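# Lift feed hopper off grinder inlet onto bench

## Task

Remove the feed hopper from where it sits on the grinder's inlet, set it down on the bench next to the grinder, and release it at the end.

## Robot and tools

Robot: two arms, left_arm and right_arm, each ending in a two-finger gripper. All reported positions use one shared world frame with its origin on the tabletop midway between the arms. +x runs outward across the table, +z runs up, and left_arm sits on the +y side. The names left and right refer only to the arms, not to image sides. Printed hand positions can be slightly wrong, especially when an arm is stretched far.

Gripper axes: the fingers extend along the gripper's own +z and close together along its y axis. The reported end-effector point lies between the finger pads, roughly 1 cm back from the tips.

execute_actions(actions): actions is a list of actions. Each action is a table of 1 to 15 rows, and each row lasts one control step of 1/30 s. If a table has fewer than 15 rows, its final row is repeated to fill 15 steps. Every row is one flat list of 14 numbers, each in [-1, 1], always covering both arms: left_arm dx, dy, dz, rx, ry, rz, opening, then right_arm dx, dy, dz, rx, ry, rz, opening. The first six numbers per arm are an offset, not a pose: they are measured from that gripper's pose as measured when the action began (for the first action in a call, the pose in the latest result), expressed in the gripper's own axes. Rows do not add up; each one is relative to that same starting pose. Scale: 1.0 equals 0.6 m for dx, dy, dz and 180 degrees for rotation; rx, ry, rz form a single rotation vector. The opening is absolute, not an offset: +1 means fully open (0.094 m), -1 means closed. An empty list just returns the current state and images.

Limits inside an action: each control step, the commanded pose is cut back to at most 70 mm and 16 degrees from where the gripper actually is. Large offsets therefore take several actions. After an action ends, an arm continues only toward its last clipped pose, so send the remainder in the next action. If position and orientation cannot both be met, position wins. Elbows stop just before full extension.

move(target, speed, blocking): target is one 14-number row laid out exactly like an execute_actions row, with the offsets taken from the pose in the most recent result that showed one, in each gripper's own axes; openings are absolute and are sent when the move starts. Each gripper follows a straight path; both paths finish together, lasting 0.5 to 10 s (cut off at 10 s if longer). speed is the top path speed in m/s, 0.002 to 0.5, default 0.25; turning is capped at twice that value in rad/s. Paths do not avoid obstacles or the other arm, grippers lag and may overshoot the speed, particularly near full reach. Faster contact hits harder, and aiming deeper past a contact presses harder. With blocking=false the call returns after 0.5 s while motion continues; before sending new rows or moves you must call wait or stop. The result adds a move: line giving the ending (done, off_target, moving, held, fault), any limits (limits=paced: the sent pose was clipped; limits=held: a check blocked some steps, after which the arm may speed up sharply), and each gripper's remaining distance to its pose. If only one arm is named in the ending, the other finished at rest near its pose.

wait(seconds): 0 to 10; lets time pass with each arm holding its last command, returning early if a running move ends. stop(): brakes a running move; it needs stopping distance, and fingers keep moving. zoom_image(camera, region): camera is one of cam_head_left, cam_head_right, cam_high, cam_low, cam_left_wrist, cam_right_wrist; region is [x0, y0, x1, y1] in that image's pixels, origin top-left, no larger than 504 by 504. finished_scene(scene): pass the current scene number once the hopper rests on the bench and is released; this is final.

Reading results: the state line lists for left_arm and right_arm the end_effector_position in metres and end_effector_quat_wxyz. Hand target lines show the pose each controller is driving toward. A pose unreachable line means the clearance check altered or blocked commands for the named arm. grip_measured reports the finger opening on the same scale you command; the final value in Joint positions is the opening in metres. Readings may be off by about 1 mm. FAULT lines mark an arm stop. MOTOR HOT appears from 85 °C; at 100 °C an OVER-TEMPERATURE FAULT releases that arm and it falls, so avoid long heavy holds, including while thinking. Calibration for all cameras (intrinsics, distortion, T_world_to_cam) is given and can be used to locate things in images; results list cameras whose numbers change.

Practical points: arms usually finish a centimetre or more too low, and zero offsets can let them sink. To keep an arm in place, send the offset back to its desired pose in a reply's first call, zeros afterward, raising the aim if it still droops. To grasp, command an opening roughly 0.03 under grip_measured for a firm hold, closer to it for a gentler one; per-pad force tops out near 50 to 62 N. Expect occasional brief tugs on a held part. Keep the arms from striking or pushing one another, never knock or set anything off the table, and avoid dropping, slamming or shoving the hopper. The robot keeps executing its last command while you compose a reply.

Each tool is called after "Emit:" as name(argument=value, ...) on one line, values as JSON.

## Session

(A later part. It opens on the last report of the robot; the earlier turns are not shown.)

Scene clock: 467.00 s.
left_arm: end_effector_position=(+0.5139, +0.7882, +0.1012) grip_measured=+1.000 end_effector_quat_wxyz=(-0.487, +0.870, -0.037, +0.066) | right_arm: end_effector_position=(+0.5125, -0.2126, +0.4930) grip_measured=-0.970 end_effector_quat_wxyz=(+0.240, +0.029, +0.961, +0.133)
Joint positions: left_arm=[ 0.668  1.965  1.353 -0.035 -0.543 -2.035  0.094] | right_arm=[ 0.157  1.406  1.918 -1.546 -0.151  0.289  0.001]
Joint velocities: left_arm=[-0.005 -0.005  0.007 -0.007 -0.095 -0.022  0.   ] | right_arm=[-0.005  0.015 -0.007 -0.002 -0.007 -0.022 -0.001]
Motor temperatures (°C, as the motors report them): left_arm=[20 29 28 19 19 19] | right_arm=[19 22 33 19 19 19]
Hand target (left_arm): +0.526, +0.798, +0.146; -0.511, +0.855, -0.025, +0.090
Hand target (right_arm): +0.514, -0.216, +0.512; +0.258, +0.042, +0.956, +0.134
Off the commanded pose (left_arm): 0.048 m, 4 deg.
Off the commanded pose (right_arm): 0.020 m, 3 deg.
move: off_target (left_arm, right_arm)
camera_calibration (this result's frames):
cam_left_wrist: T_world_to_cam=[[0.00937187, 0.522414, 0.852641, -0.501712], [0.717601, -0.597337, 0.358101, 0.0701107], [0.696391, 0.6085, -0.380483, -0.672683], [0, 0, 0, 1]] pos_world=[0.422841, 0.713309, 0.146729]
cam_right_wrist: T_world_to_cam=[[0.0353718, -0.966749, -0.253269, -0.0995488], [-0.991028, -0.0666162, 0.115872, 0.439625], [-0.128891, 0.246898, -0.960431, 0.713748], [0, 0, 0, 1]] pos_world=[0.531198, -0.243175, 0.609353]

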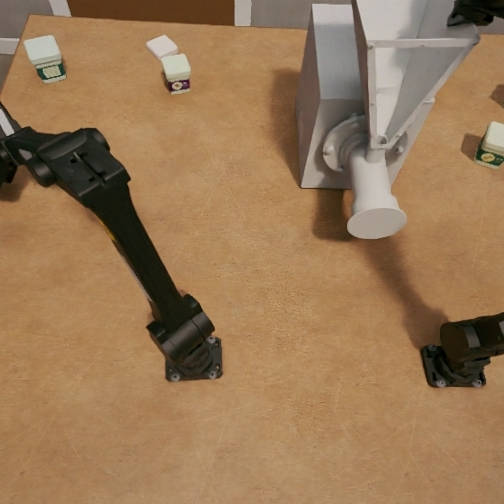

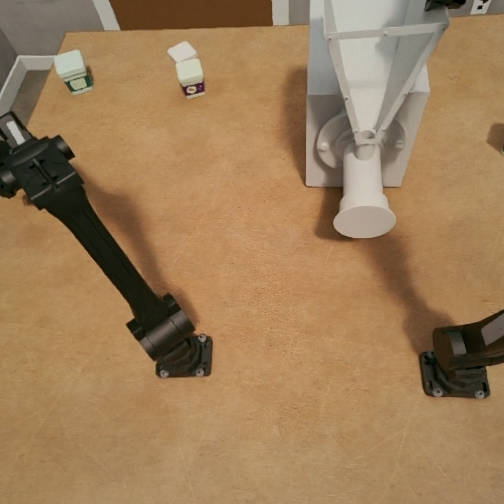

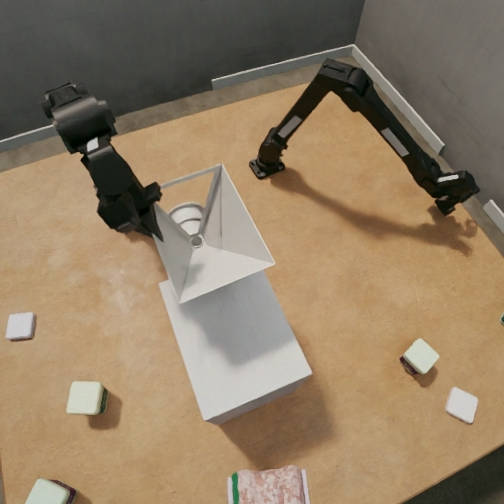

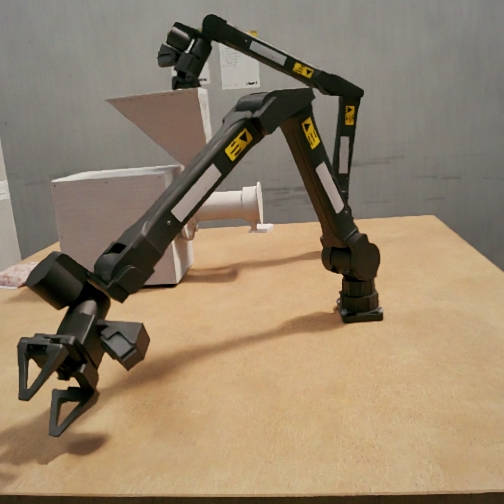

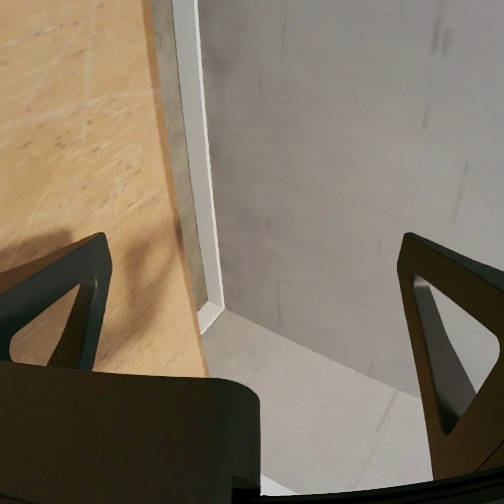

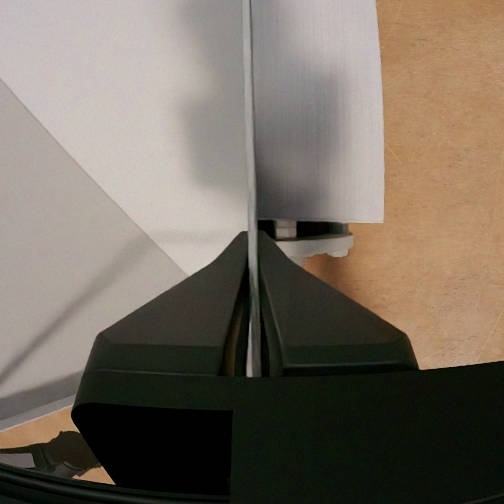

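Emit:
move(target=[0.0243, -0.0717, -0.0192, 0.0185, 0.0091, -0.0125, 1, -0.0399, 0.0165, -0.0695, 0, -0.0125, 0, -1], speed=0.02)

Scene clock: 478.87 s.
left_arm: end_effector_position=(+0.5130, +0.7874, +0.1000) grip_measured=+1.000 end_effector_quat_wxyz=(-0.486, +0.870, -0.038, +0.065) | right_arm: end_effector_position=(+0.5114, -0.2114, +0.4948) grip_measured=-0.971 end_effector_quat_wxyz=(+0.210, +0.020, +0.969, +0.128)
Joint positions: left_arm=[ 0.668  1.964  1.35  -0.035 -0.543 -2.035  0.094] | right_arm=[ 0.157  1.454  1.996 -1.64  -0.159  0.268  0.001]
Joint velocities: left_arm=[ 0.015 -0.015  0.002 -0.002 -0.051 -0.037  0.   ] | right_arm=[-0.005 -0.015 -0.012  0.007 -0.051 -0.022  0.001]
Motor temperatures (°C, as the motors report them): left_arm=[20 29 28 19 19 19] | right_arm=[19 22 33 19 19 19]
Hand target (left_arm): +0.525, +0.797, +0.145; -0.510, +0.855, -0.025, +0.090
Hand target (right_arm): +0.510, -0.217, +0.540; +0.260, +0.031, +0.956, +0.133
Off the commanded pose (left_arm): 0.048 m, 4 deg.
Off the commanded pose (right_arm): 0.047 m, 6 deg.
move: off_target (left_arm, right_arm)
camera_calibration (this result's frames):
cam_left_wrist: T_world_to_cam=[[0.0110437, 0.523957, 0.851673, -0.502281], [0.718304, -0.596689, 0.357774, 0.0698282], [0.695642, 0.607809, -0.38295, -0.670843], [0, 0, 0, 1]] pos_world=[0.422056, 0.712583, 0.145897]
cam_right_wrist: T_world_to_cam=[[0.0420399, -0.969452, -0.241652, -0.107657], [-0.980719, -0.0862407, 0.175363, 0.399542], [-0.190846, 0.229621, -0.954386, 0.740054], [0, 0, 0, 1]] pos_world=[0.537601, -0.239843, 0.610216]

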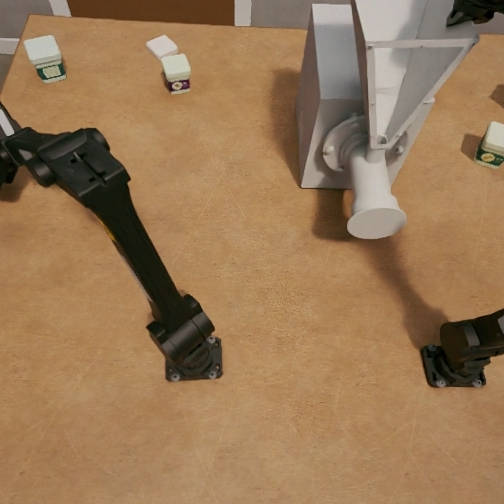

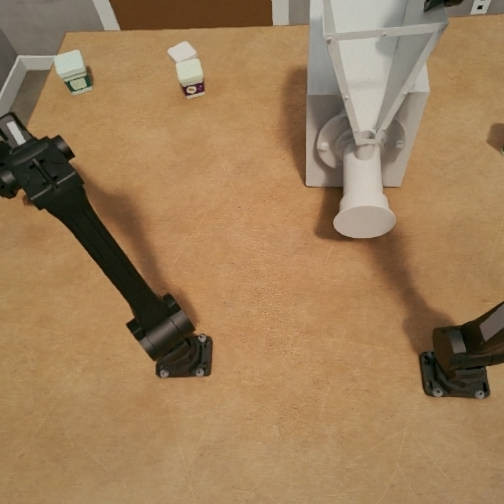

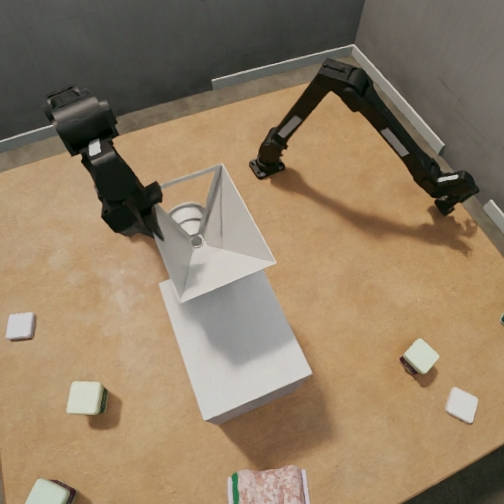

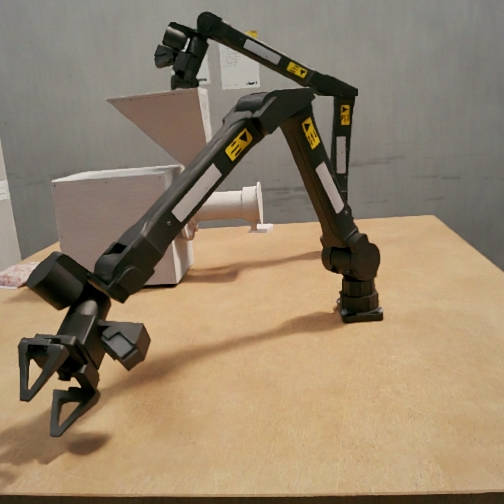

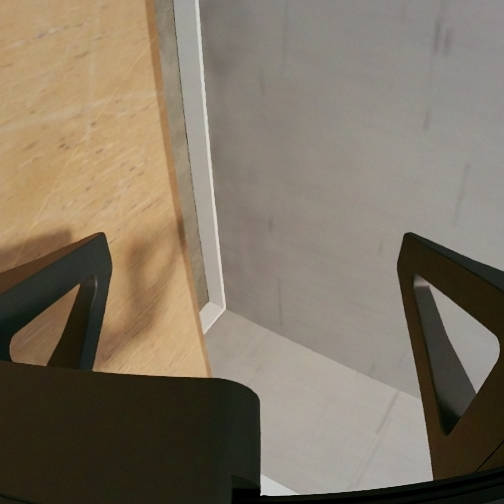

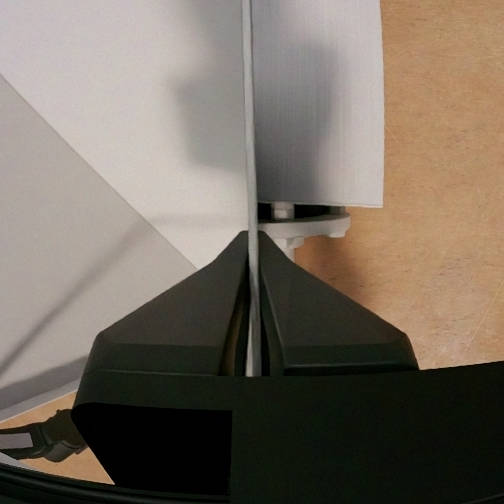

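Emit:
move(target=[-0.2635, 0.4717, -1.41, 0.1590, 0.4964, 0.6761, 1, -0.0162, 0, -0.0252, 0, -0.03, 0, -1], speed=0.25)

action 0: every number of target must lie in its column's range; nothing of the call was run and nothing moved

Emit:
move(target=[0.035, -0.115, -0.930, 0.0954, 0.2978, 0.4057, 1, -0.0162, 0, -0.0252, 0, -0.03, 0, -1], speed=0.3)

Scene clock: 602.10 s.
left_arm: end_effector_position=(+0.4437, +0.3537, +0.4125) grip_measured=+1.000 end_effector_quat_wxyz=(+0.448, -0.508, +0.724, -0.132) | right_arm: end_effector_position=(+0.5116, -0.2118, +0.4942) grip_measured=-0.971 end_effector_quat_wxyz=(+0.223, +0.022, +0.966, +0.130)
Joint positions: left_arm=[ 0.194  0.899  1.115 -0.815 -0.043 -0.929  0.094] | right_arm=[ 0.157  1.433  1.964 -1.602 -0.157  0.273  0.001]
Joint velocities: left_arm=[ 0.015 -0.015  0.002 -0.002 -0.007 -0.037  0.   ] | right_arm=[-0.015 -0.015  0.007  0.002 -0.037 -0.037  0.   ]
Motor temperatures (°C, as the motors report them): left_arm=[20 29 30 19 19 19] | right_arm=[19 22 40 19 20 19]
Hand target (left_arm): +0.445, +0.350, +0.445; +0.470, -0.493, +0.719, -0.139
Hand target (right_arm): +0.513, -0.216, +0.512; +0.255, +0.026, +0.958, +0.127
Off the commanded pose (left_arm): 0.038 m, 4 deg.
Off the commanded pose (right_arm): 0.018 m, 4 deg.
move: off_target (left_arm, right_arm)
camera_calibration (this result's frames):
cam_left_wrist: T_world_to_cam=[[0.616855, -0.456329, 0.64129, -0.37574], [-0.525315, -0.845441, -0.0963002, 0.576163], [0.586118, -0.277476, -0.761231, 0.278405], [0, 0, 0, 1]] pos_world=[0.371265, 0.392902, 0.508374]
cam_right_wrist: T_world_to_cam=[[0.0432502, -0.96848, -0.245309, -0.106753], [-0.985238, -0.0820545, 0.150245, 0.41538], [-0.165638, 0.23519, -0.957732, 0.72959], [0, 0, 0, 1]] pos_world=[0.534713, -0.240896, 0.610155]

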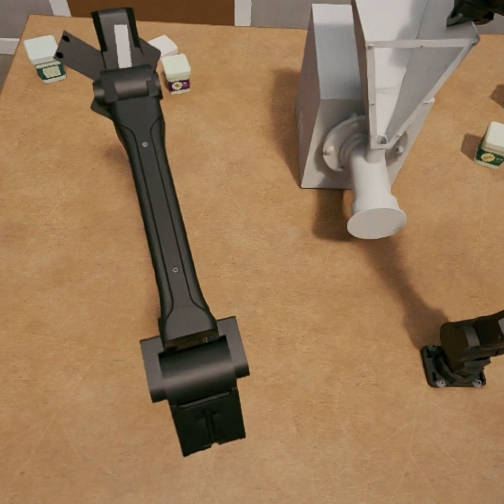

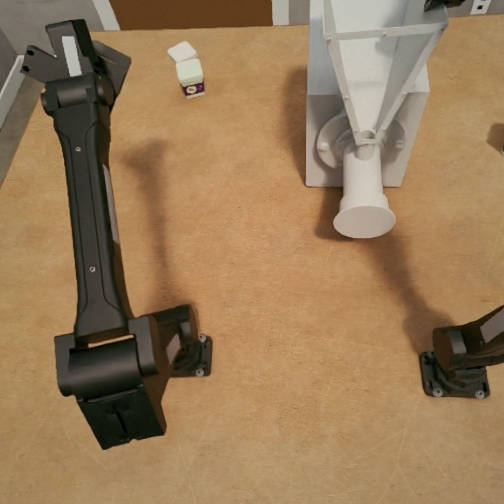

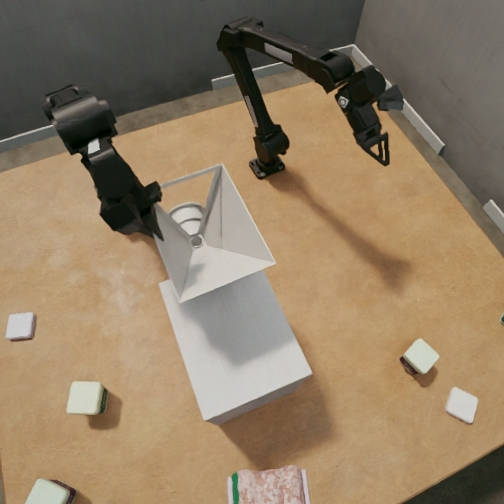

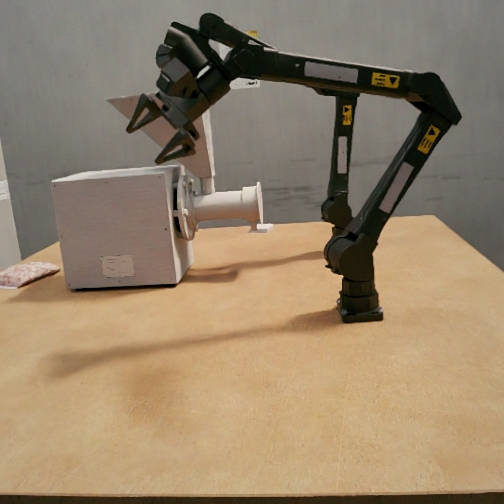

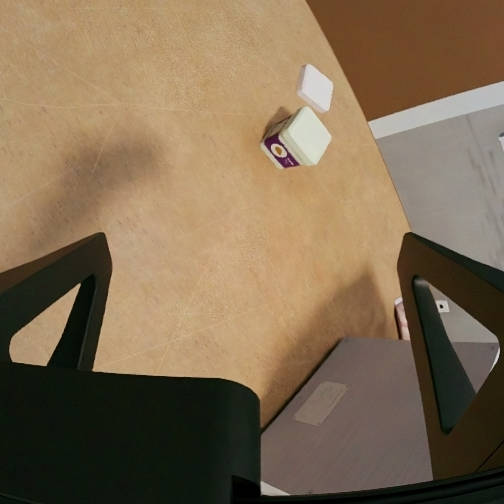

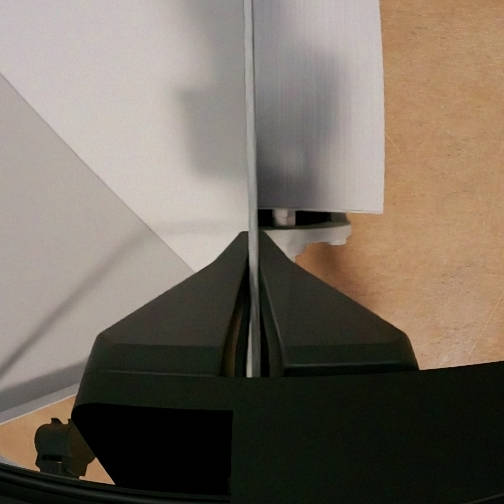

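Emit:
zoom_image(camera="cam_low", region=[150, 130, 290, 250])

Region (150, 130, 290, 250) of cam_low's 504x504 image, scaled by 3.600, with more detail than that image has; it fills the top 432 rows of this view, and the rest is white.

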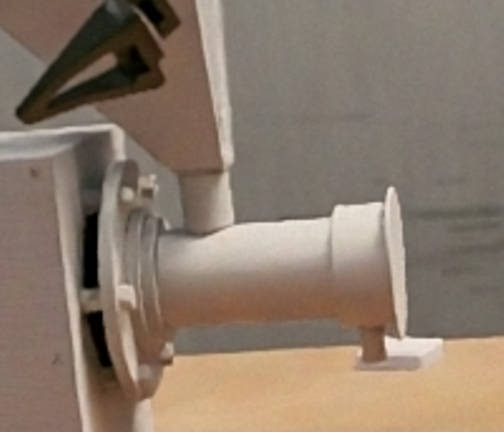

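Emit:
move(target=[0.3817, -0.4992, -0.3305, 0.0717, 0.1818, 0.2843, 1, -0.0097, 0.0007, -0.0123, 0, -0.0882, 0.0057, -0.88], speed=0.2)

Scene clock: 655.93 s.
left_arm: end_effector_position=(+0.4558, -0.0228, +0.5762) grip_measured=+1.000 end_effector_quat_wxyz=(+0.285, -0.054, +0.948, -0.130) | right_arm: end_effector_position=(+0.5154, -0.2184, +0.4986) grip_measured=-0.882 end_effector_quat_wxyz=(+0.346, +0.049, +0.929, +0.122)
Joint positions: left_arm=[-0.688  1.5    2.254 -1.7   -0.142 -0.678  0.094] | right_arm=[ 0.179  1.272  1.722 -1.272 -0.052  0.336  0.006]
Joint velocities: left_arm=[-0.015  0.005  0.012  0.007  0.051 -0.066  0.   ] | right_arm=[-0.005  0.005  0.012  0.007 -0.007  0.022 -0.001]
Motor temperatures (°C, as the motors report them): left_arm=[20 26 33 19 19 19] | right_arm=[19 23 35 19 20 19]
Hand target (left_arm): +0.449, -0.023, +0.597; +0.302, -0.045, +0.941, -0.143
Hand target (right_arm): +0.514, -0.214, +0.503; +0.353, +0.047, +0.926, +0.126
Off the commanded pose (left_arm): 0.025 m, 2 deg.
Off the commanded pose (right_arm): 0.007 m, 1 deg.
joint sent to its limit (left arm) — the command would take joint 4 (wrist pitch) past its lower limit, so that joint was sent only as far as its limit.
move: off_target (left_arm)
camera_calibration (this result's frames):
cam_left_wrist: T_world_to_cam=[[0.0206431, -0.962254, 0.271369, -0.186608], [-0.999347, -0.0118048, 0.0341614, 0.439898], [-0.0296685, -0.271897, -0.961869, 0.687891], [0, 0, 0, 1]] pos_world=[0.463871, 0.012664, 0.697273]
cam_right_wrist: T_world_to_cam=[[0.0155747, -0.970979, -0.238656, -0.101864], [-0.995374, 0.0075753, -0.0957787, 0.565395], [0.094807, 0.239043, -0.966369, 0.606878], [0, 0, 0, 1]] pos_world=[0.506829, -0.248261, 0.616311]

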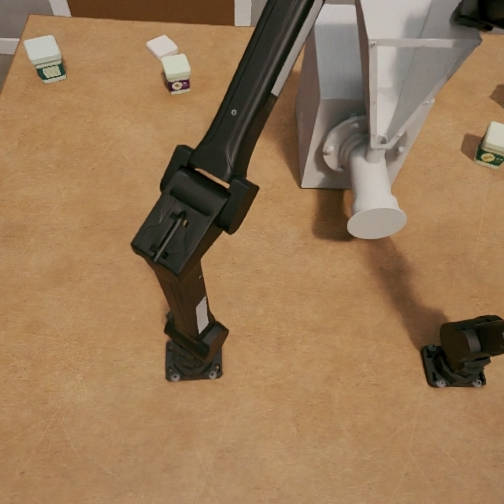

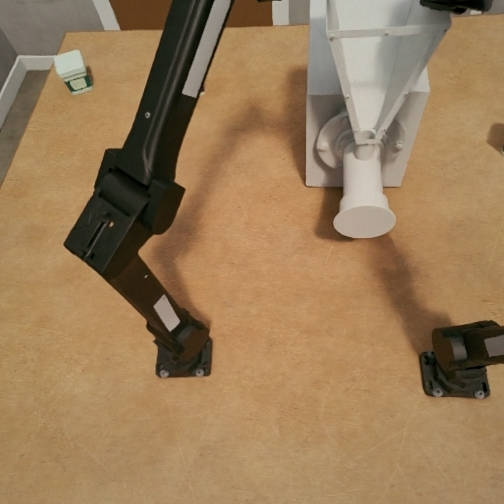

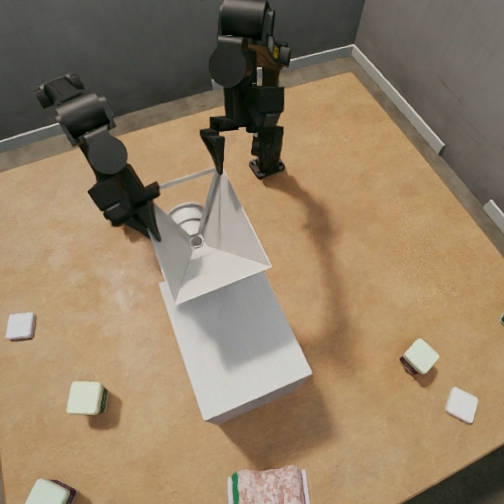

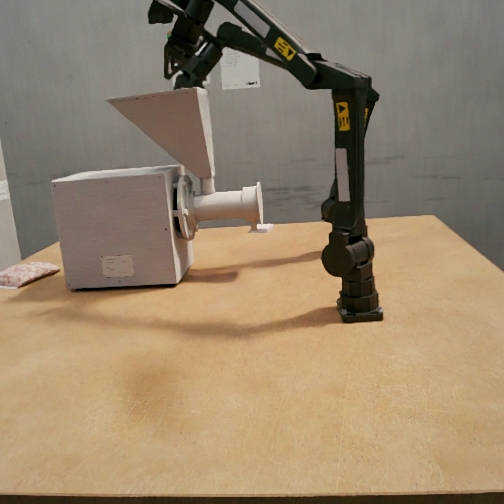

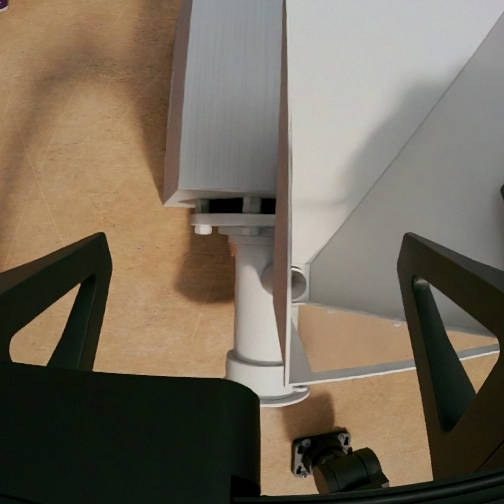

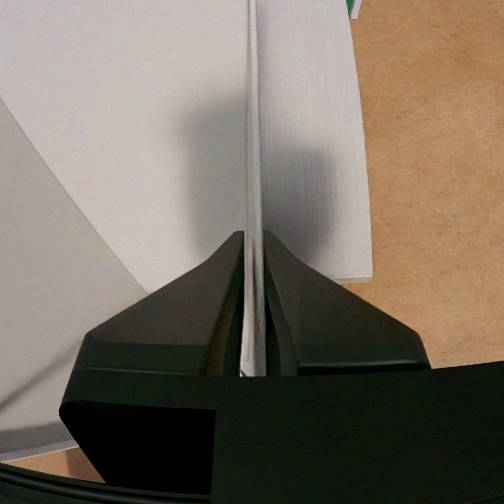

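Emit:
zoom_image(camera="cam_low", region=[100, 0, 280, 150])

Emit:
zoom_image(camera="cam_high", region=[40, 0, 330, 290])

Region (100, 0, 280, 150) of cam_low's 504x504 image, scaled by 2.800, with more detail than that image has.

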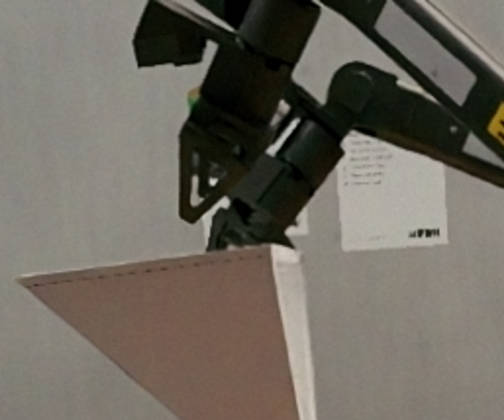

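Region (40, 0, 330, 290) of cam_high's 504x504 image, scaled by 1.738, with more detail than that image has.

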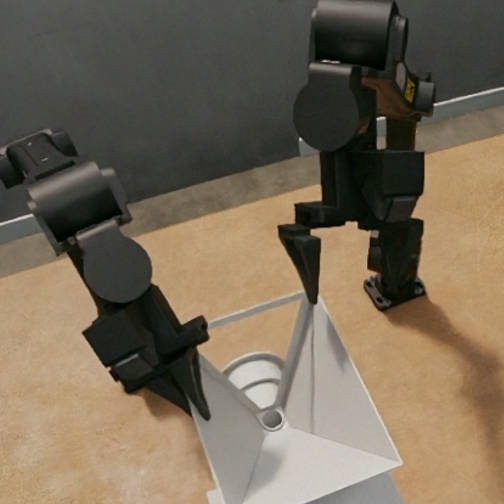

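Emit:
move(target=[0.082, -0.0332, -0.0294, 0.0081, -0.0738, 0.0049, 1, -0.0378, 0.016, 0.0443, 0, -0.006, 0, -0.5], speed=0.08)

Scene clock: 718.07 s.
left_arm: end_effector_position=(+0.4124, -0.0443, +0.5569) grip_measured=+1.000 end_effector_quat_wxyz=(+0.384, -0.052, +0.914, -0.118) | right_arm: end_effector_position=(+0.5358, -0.2162, +0.4982) grip_measured=-0.502 end_effector_quat_wxyz=(+0.356, +0.051, +0.926, +0.119)
Joint positions: left_arm=[-0.872  1.292  1.888 -1.421 -0.396 -0.751  0.094] | right_arm=[ 0.179  1.31   1.745 -1.238 -0.04   0.336  0.023]
Joint velocities: left_arm=[-0.015 -0.015 -0.007  0.007 -0.037  0.037  0.   ] | right_arm=[-0.005  0.015 -0.012 -0.012 -0.007  0.007 -0.001]
Motor temperatures (°C, as the motors report them): left_arm=[20 26 31 19 19 19] | right_arm=[19 22 34 19 19 19]
Hand target (left_arm): +0.407, -0.045, +0.569; +0.394, -0.057, +0.907, -0.135
Hand target (right_arm): +0.550, -0.208, +0.496; +0.354, +0.050, +0.926, +0.121
Off the commanded pose (left_arm): 0.015 m, 2 deg.
Off the commanded pose (right_arm): 0.017 m, 0 deg.
move: off_target (left_arm, right_arm)
camera_calibration (this result's frames):
cam_left_wrist: T_world_to_cam=[[-0.000876474, -0.968531, 0.248892, -0.180045], [-0.984424, -0.0429221, -0.170492, 0.503309], [0.17581, -0.245165, -0.953407, 0.573856], [0, 0, 0, 1]] pos_world=[0.394422, -0.0120868, 0.67774]
cam_right_wrist: T_world_to_cam=[[0.0122602, -0.972205, -0.233812, -0.101022], [-0.993104, 0.015426, -0.116217, 0.596345], [0.116593, 0.233624, -0.965311, 0.590698], [0, 0, 0, 1]] pos_world=[0.524599, -0.245415, 0.615893]

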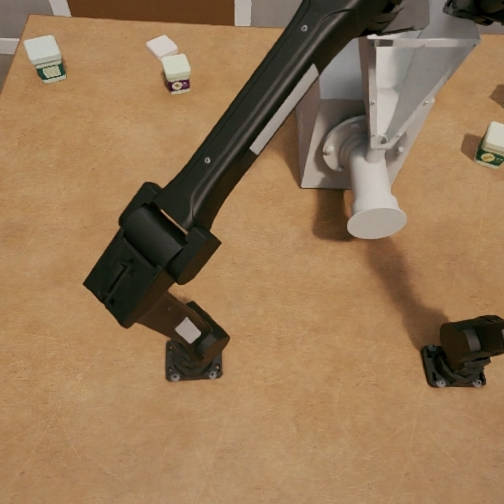

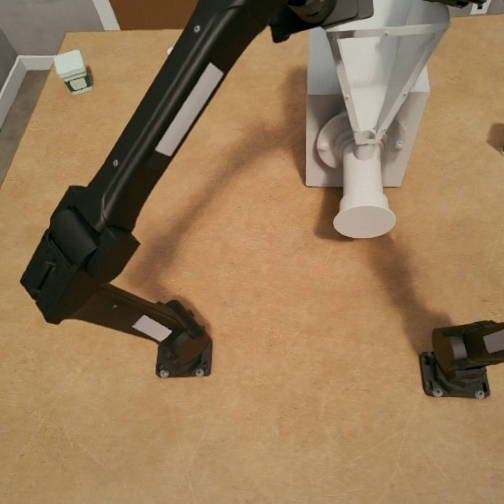

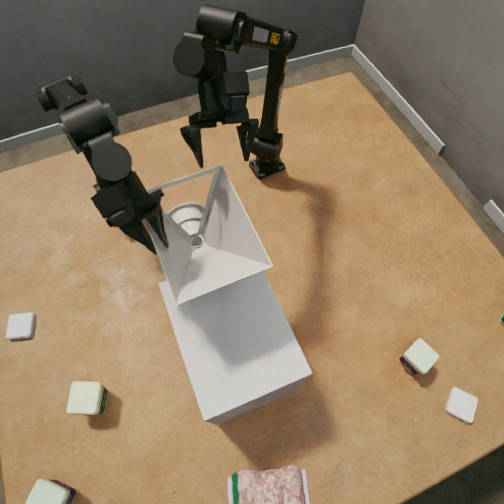

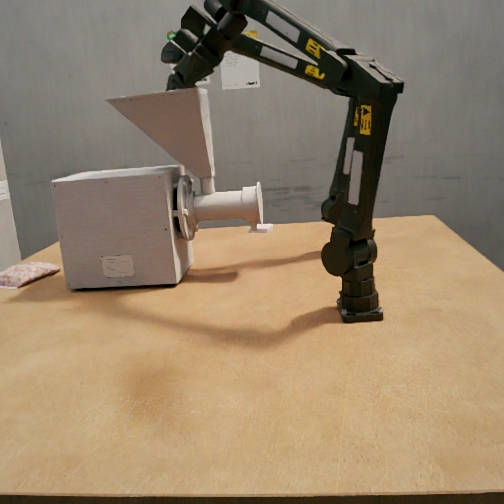

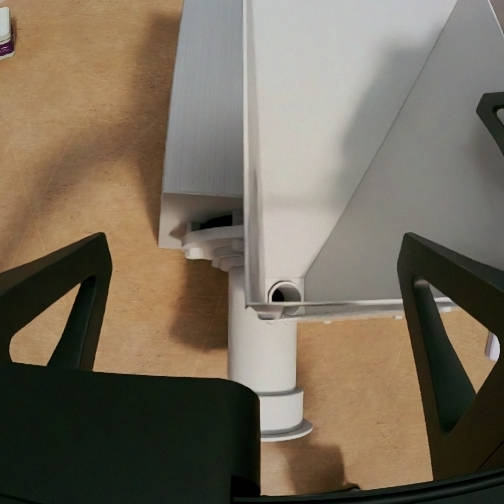

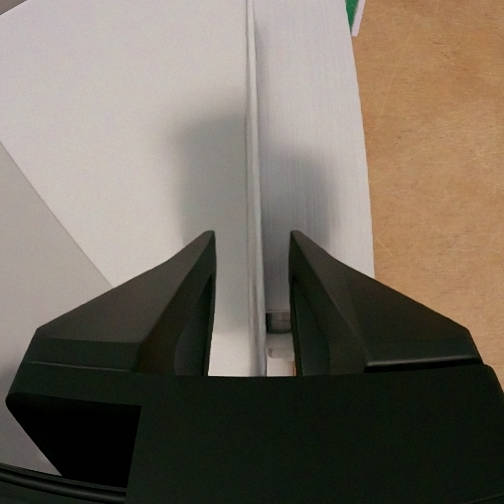

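Emit:
zoom_image(camera="cam_low", region=[100, 0, 280, 150])

Emit:
zoom_image(camera="cam_high", region=[40, 0, 330, 290])

Emit:
zoom_image(camera="cam_head_left", region=[300, 0, 504, 120])

Region (100, 0, 280, 150) of cam_low's 504x504 image, scaled by 2.800, with more detail than that image has.

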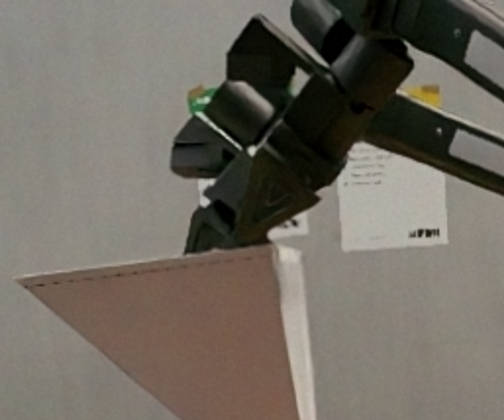

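Region (40, 0, 330, 290) of cam_high's 504x504 image, scaled by 1.738, with more detail than that image has.

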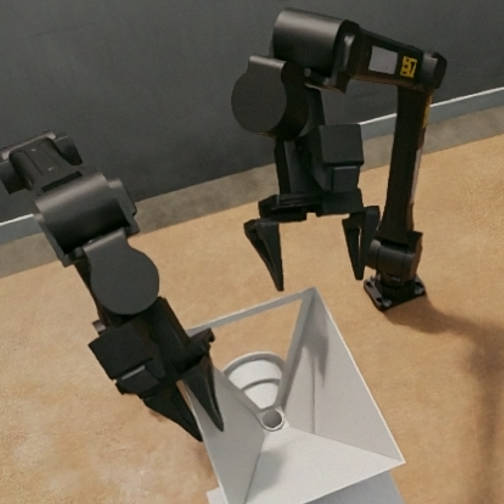

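Region (300, 0, 504, 120) of cam_head_left's 504x504 image, scaled by 2.471, with more detail than that image has; it fills the top 296 rows of this view, and the rest is white.

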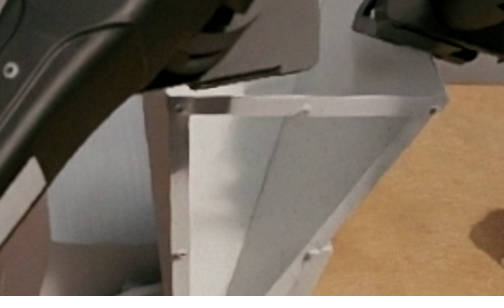

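Emit:
move(target=[-0.007, -0.0015, 0.0468, 0.0083, -0.0076, -0.0064, 1, -0.015, 0.010, 0.030, 0, -0.004, 0, -0.5], speed=0.04)

Scene clock: 760.83 s.
left_arm: end_effector_position=(+0.4305, -0.0529, +0.5336) grip_measured=+1.000 end_effector_quat_wxyz=(+0.384, -0.056, +0.913, -0.128) | right_arm: end_effector_position=(+0.5429, -0.2164, +0.5000) grip_measured=-0.502 end_effector_quat_wxyz=(+0.366, +0.052, +0.922, +0.117)
Joint positions: left_arm=[-0.849  1.292  1.81  -1.322 -0.37  -0.742  0.094] | right_arm=[ 0.179  1.316  1.745 -1.212 -0.03   0.336  0.023]
Joint velocities: left_arm=[ 0.005 -0.015 -0.022 -0.027  0.007  0.007  0.   ] | right_arm=[ 0.005 -0.024 -0.007 -0.007 -0.051 -0.037  0.001]
Motor temperatures (°C, as the motors report them): left_arm=[20 26 29 19 19 19] | right_arm=[19 22 36 19 19 19]
Hand target (left_arm): +0.435, -0.050, +0.541; +0.394, -0.057, +0.908, -0.133
Hand target (right_arm): +0.554, -0.209, +0.493; +0.362, +0.051, +0.923, +0.118
Off the commanded pose (left_arm): 0.009 m, 1 deg.
Off the commanded pose (right_arm): 0.016 m, 1 deg.
move: off_target (right_arm)
camera_calibration (this result's frames):
cam_left_wrist: T_world_to_cam=[[-0.00232631, -0.962992, 0.269519, -0.192658], [-0.983947, -0.0458911, -0.172461, 0.517554], [0.178448, -0.265594, -0.947426, 0.540962], [0, 0, 0, 1]] pos_world=[0.412264, -0.0181013, 0.653705]
cam_right_wrist: T_world_to_cam=[[0.0105988, -0.972873, -0.231096, -0.101533], [-0.990177, 0.0220106, -0.138074, 0.614303], [0.139415, 0.230289, -0.963084, 0.577417], [0, 0, 0, 1]] pos_world=[0.528844, -0.245272, 0.617456]

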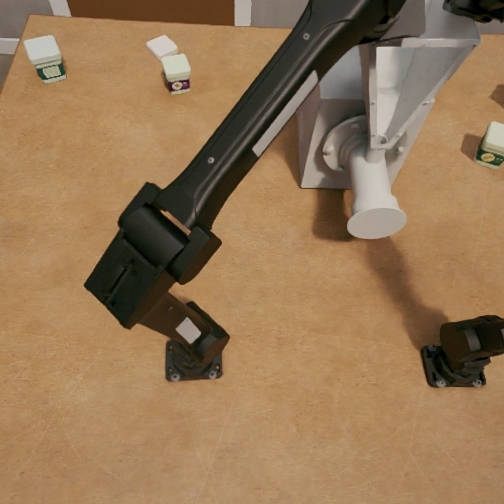

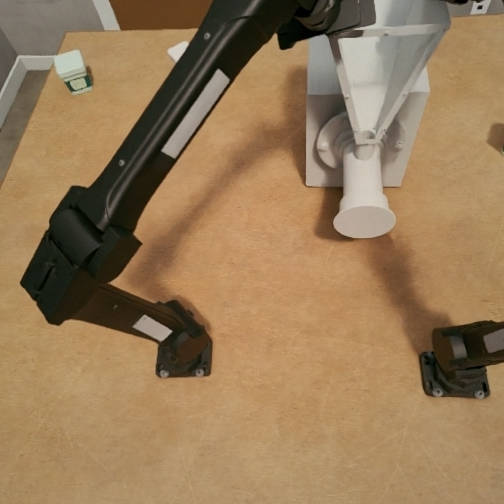

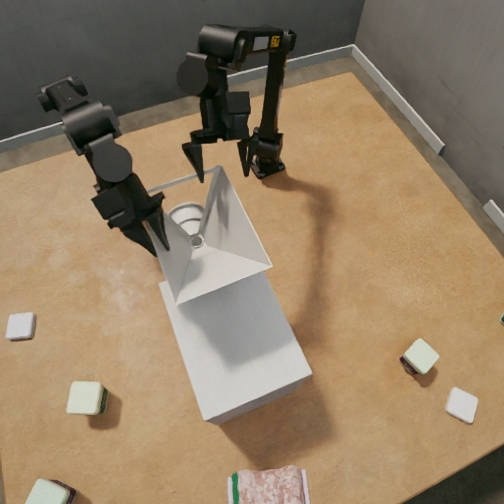

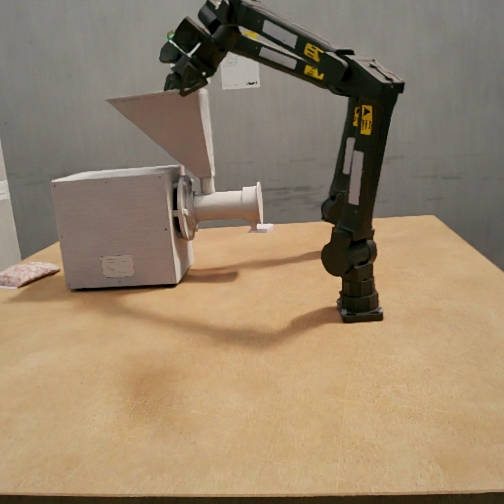

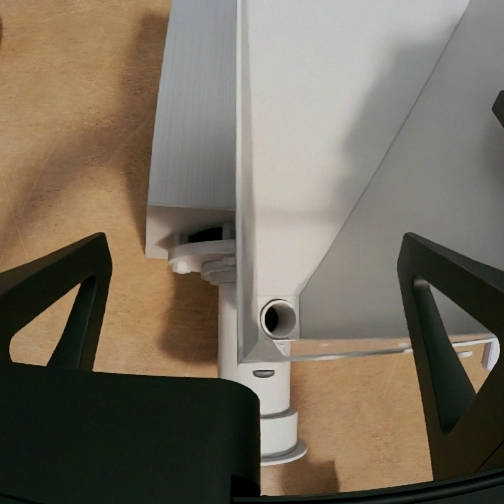

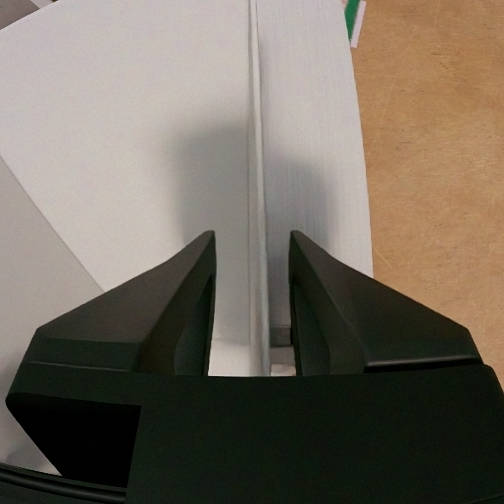

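Emit:
move(target=[-0.014, 0.0128, 0.0332, 0.004, -0.008, -0.003, 1, 0.0022, 0.0007, 0.0313, 0, 0.015, 0, -0.5], speed=0.03)

Scene clock: 789.93 s.
left_arm: end_effector_position=(+0.4465, -0.0521, +0.5153) grip_measured=+1.000 end_effector_quat_wxyz=(+0.385, -0.057, +0.912, -0.129) | right_arm: end_effector_position=(+0.5428, -0.2152, +0.4988) grip_measured=-0.502 end_effector_quat_wxyz=(+0.362, +0.051, +0.923, +0.121)
Joint positions: left_arm=[-0.818  1.292  1.753 -1.255 -0.349 -0.722  0.094] | right_arm=[ 0.177  1.319  1.748 -1.218 -0.043  0.336  0.023]
Joint velocities: left_arm=[-0.005 -0.005  0.002 -0.012  0.051 -0.022  0.   ] | right_arm=[ 0.005 -0.024 -0.007 -0.022 -0.051  0.037 -0.   ]
Motor temperatures (°C, as the motors report them): left_arm=[20 25 29 19 19 19] | right_arm=[19 22 36 19 19 19]
Hand target (left_arm): +0.450, -0.048, +0.524; +0.396, -0.059, +0.906, -0.135
Hand target (right_arm): +0.554, -0.213, +0.486; +0.345, +0.050, +0.930, +0.118
Off the commanded pose (left_arm): 0.011 m, 2 deg.
Off the commanded pose (right_arm): 0.018 m, 2 deg.
move: off_target (left_arm, right_arm)
camera_calibration (this result's frames):
cam_left_wrist: T_world_to_cam=[[-0.000347567, -0.962044, 0.272894, -0.189447], [-0.983588, -0.0489086, -0.173672, 0.530447], [0.180427, -0.268476, -0.946238, 0.519333], [0, 0, 0, 1]] pos_world=[0.427974, -0.0168843, 0.635235]
cam_right_wrist: T_world_to_cam=[[0.0153883, -0.971073, -0.238285, -0.0992738], [-0.991456, 0.0160535, -0.12945, 0.609117], [0.129531, 0.238241, -0.962529, 0.582833], [0, 0, 0, 1]] pos_world=[0.529946, -0.245035, 0.616189]

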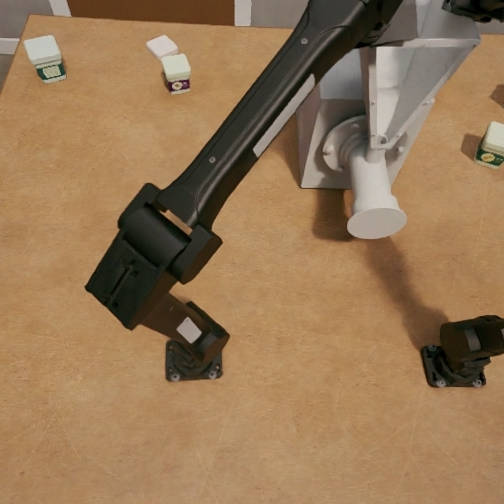

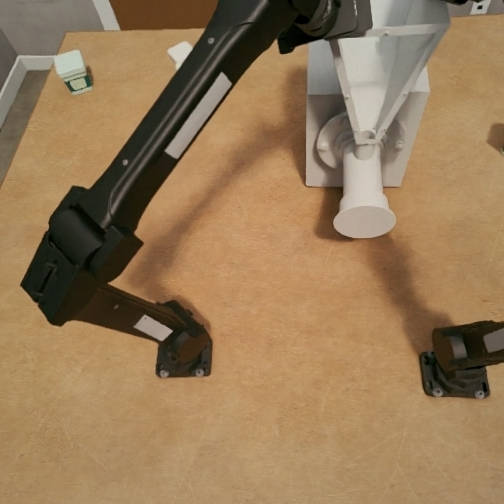

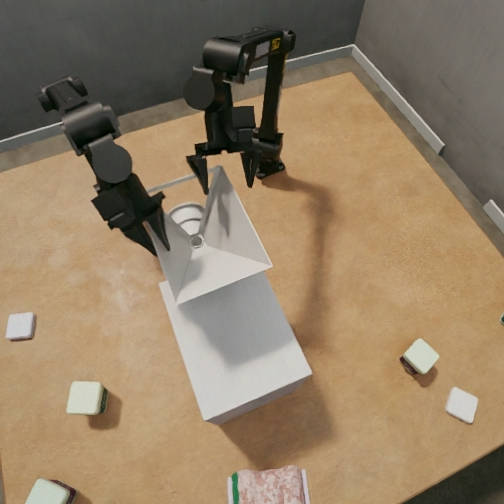

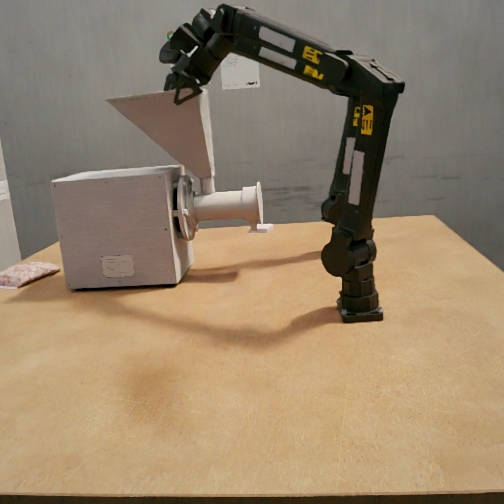

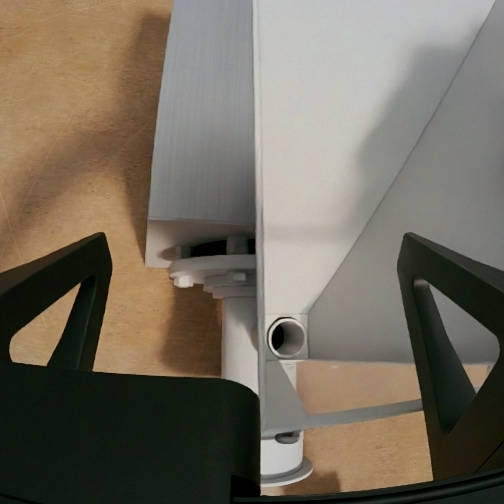

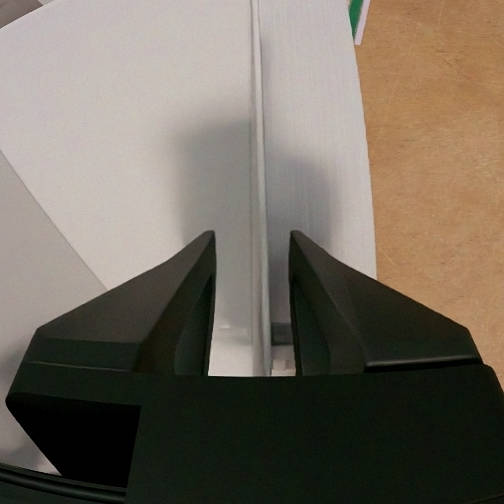

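Emit:
execute_actions(actions=[])

Scene clock: 810.77 s.
left_arm: end_effector_position=(+0.4466, -0.0521, +0.5153) grip_measured=+1.000 end_effector_quat_wxyz=(+0.385, -0.057, +0.912, -0.129) | right_arm: end_effector_position=(+0.5428, -0.2152, +0.4988) grip_measured=-0.502 end_effector_quat_wxyz=(+0.362, +0.051, +0.923, +0.121)
Joint positions: left_arm=[-0.818  1.292  1.753 -1.255 -0.349 -0.721  0.094] | right_arm=[ 0.177  1.319  1.748 -1.218 -0.043  0.336  0.023]
Joint velocities: left_arm=[-0.015 -0.005  0.017 -0.007  0.037 -0.022  0.   ] | right_arm=[ 0.005  0.005 -0.002  0.012 -0.022 -0.081 -0.   ]
Motor temperatures (°C, as the motors report them): left_arm=[20 25 29 19 19 19] | right_arm=[19 22 36 19 19 19]
Hand target (left_arm): +0.450, -0.048, +0.524; +0.396, -0.059, +0.906, -0.135
Hand target (right_arm): +0.554, -0.213, +0.486; +0.345, +0.050, +0.930, +0.118
Off the commanded pose (left_arm): 0.010 m, 2 deg.
Off the commanded pose (right_arm): 0.018 m, 2 deg.
camera_calibration (this result's frames):
cam_left_wrist: T_world_to_cam=[[-0.00122168, -0.962197, 0.272351, -0.188843], [-0.983538, -0.0480567, -0.174192, 0.530793], [0.180696, -0.268081, -0.946299, 0.519304], [0, 0, 0, 1]] pos_world=[0.427988, -0.0169809, 0.635309]
cam_right_wrist: T_world_to_cam=[[0.0153883, -0.971073, -0.238285, -0.0992738], [-0.991456, 0.0160535, -0.12945, 0.609117], [0.129531, 0.238241, -0.962529, 0.582833], [0, 0, 0, 1]] pos_world=[0.529946, -0.245035, 0.616189]

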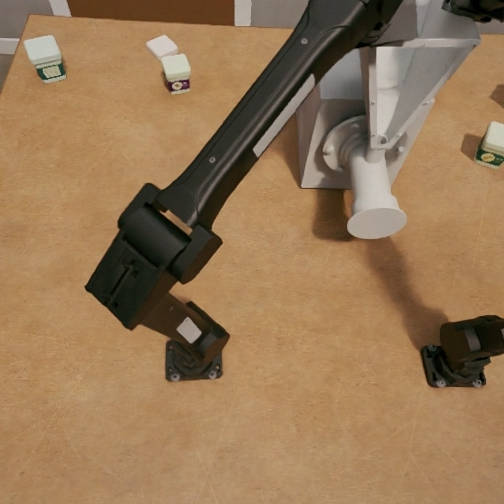

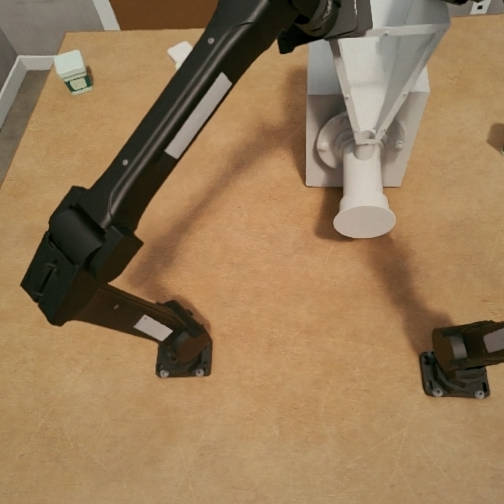

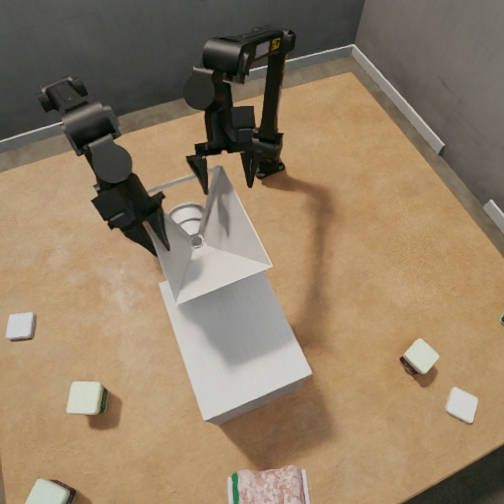

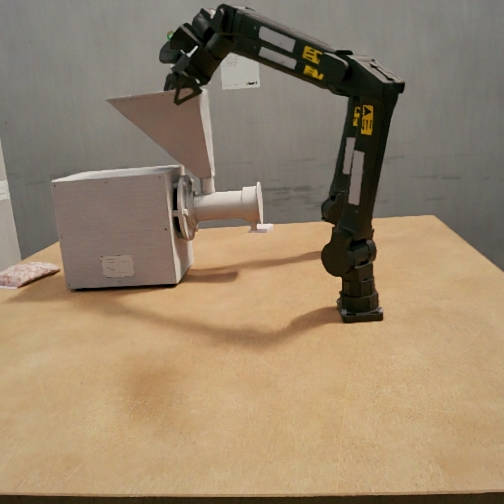

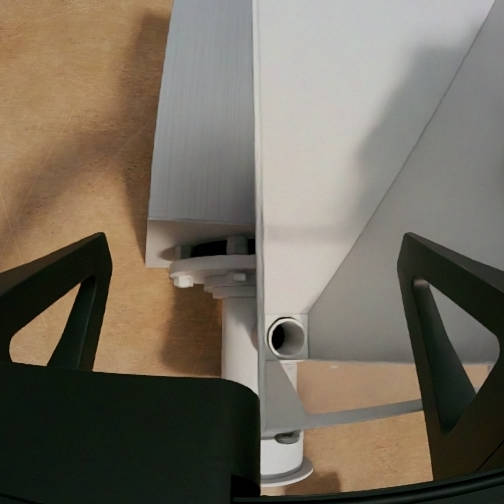

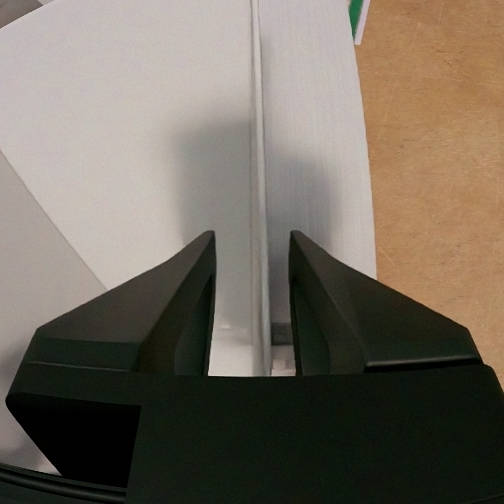

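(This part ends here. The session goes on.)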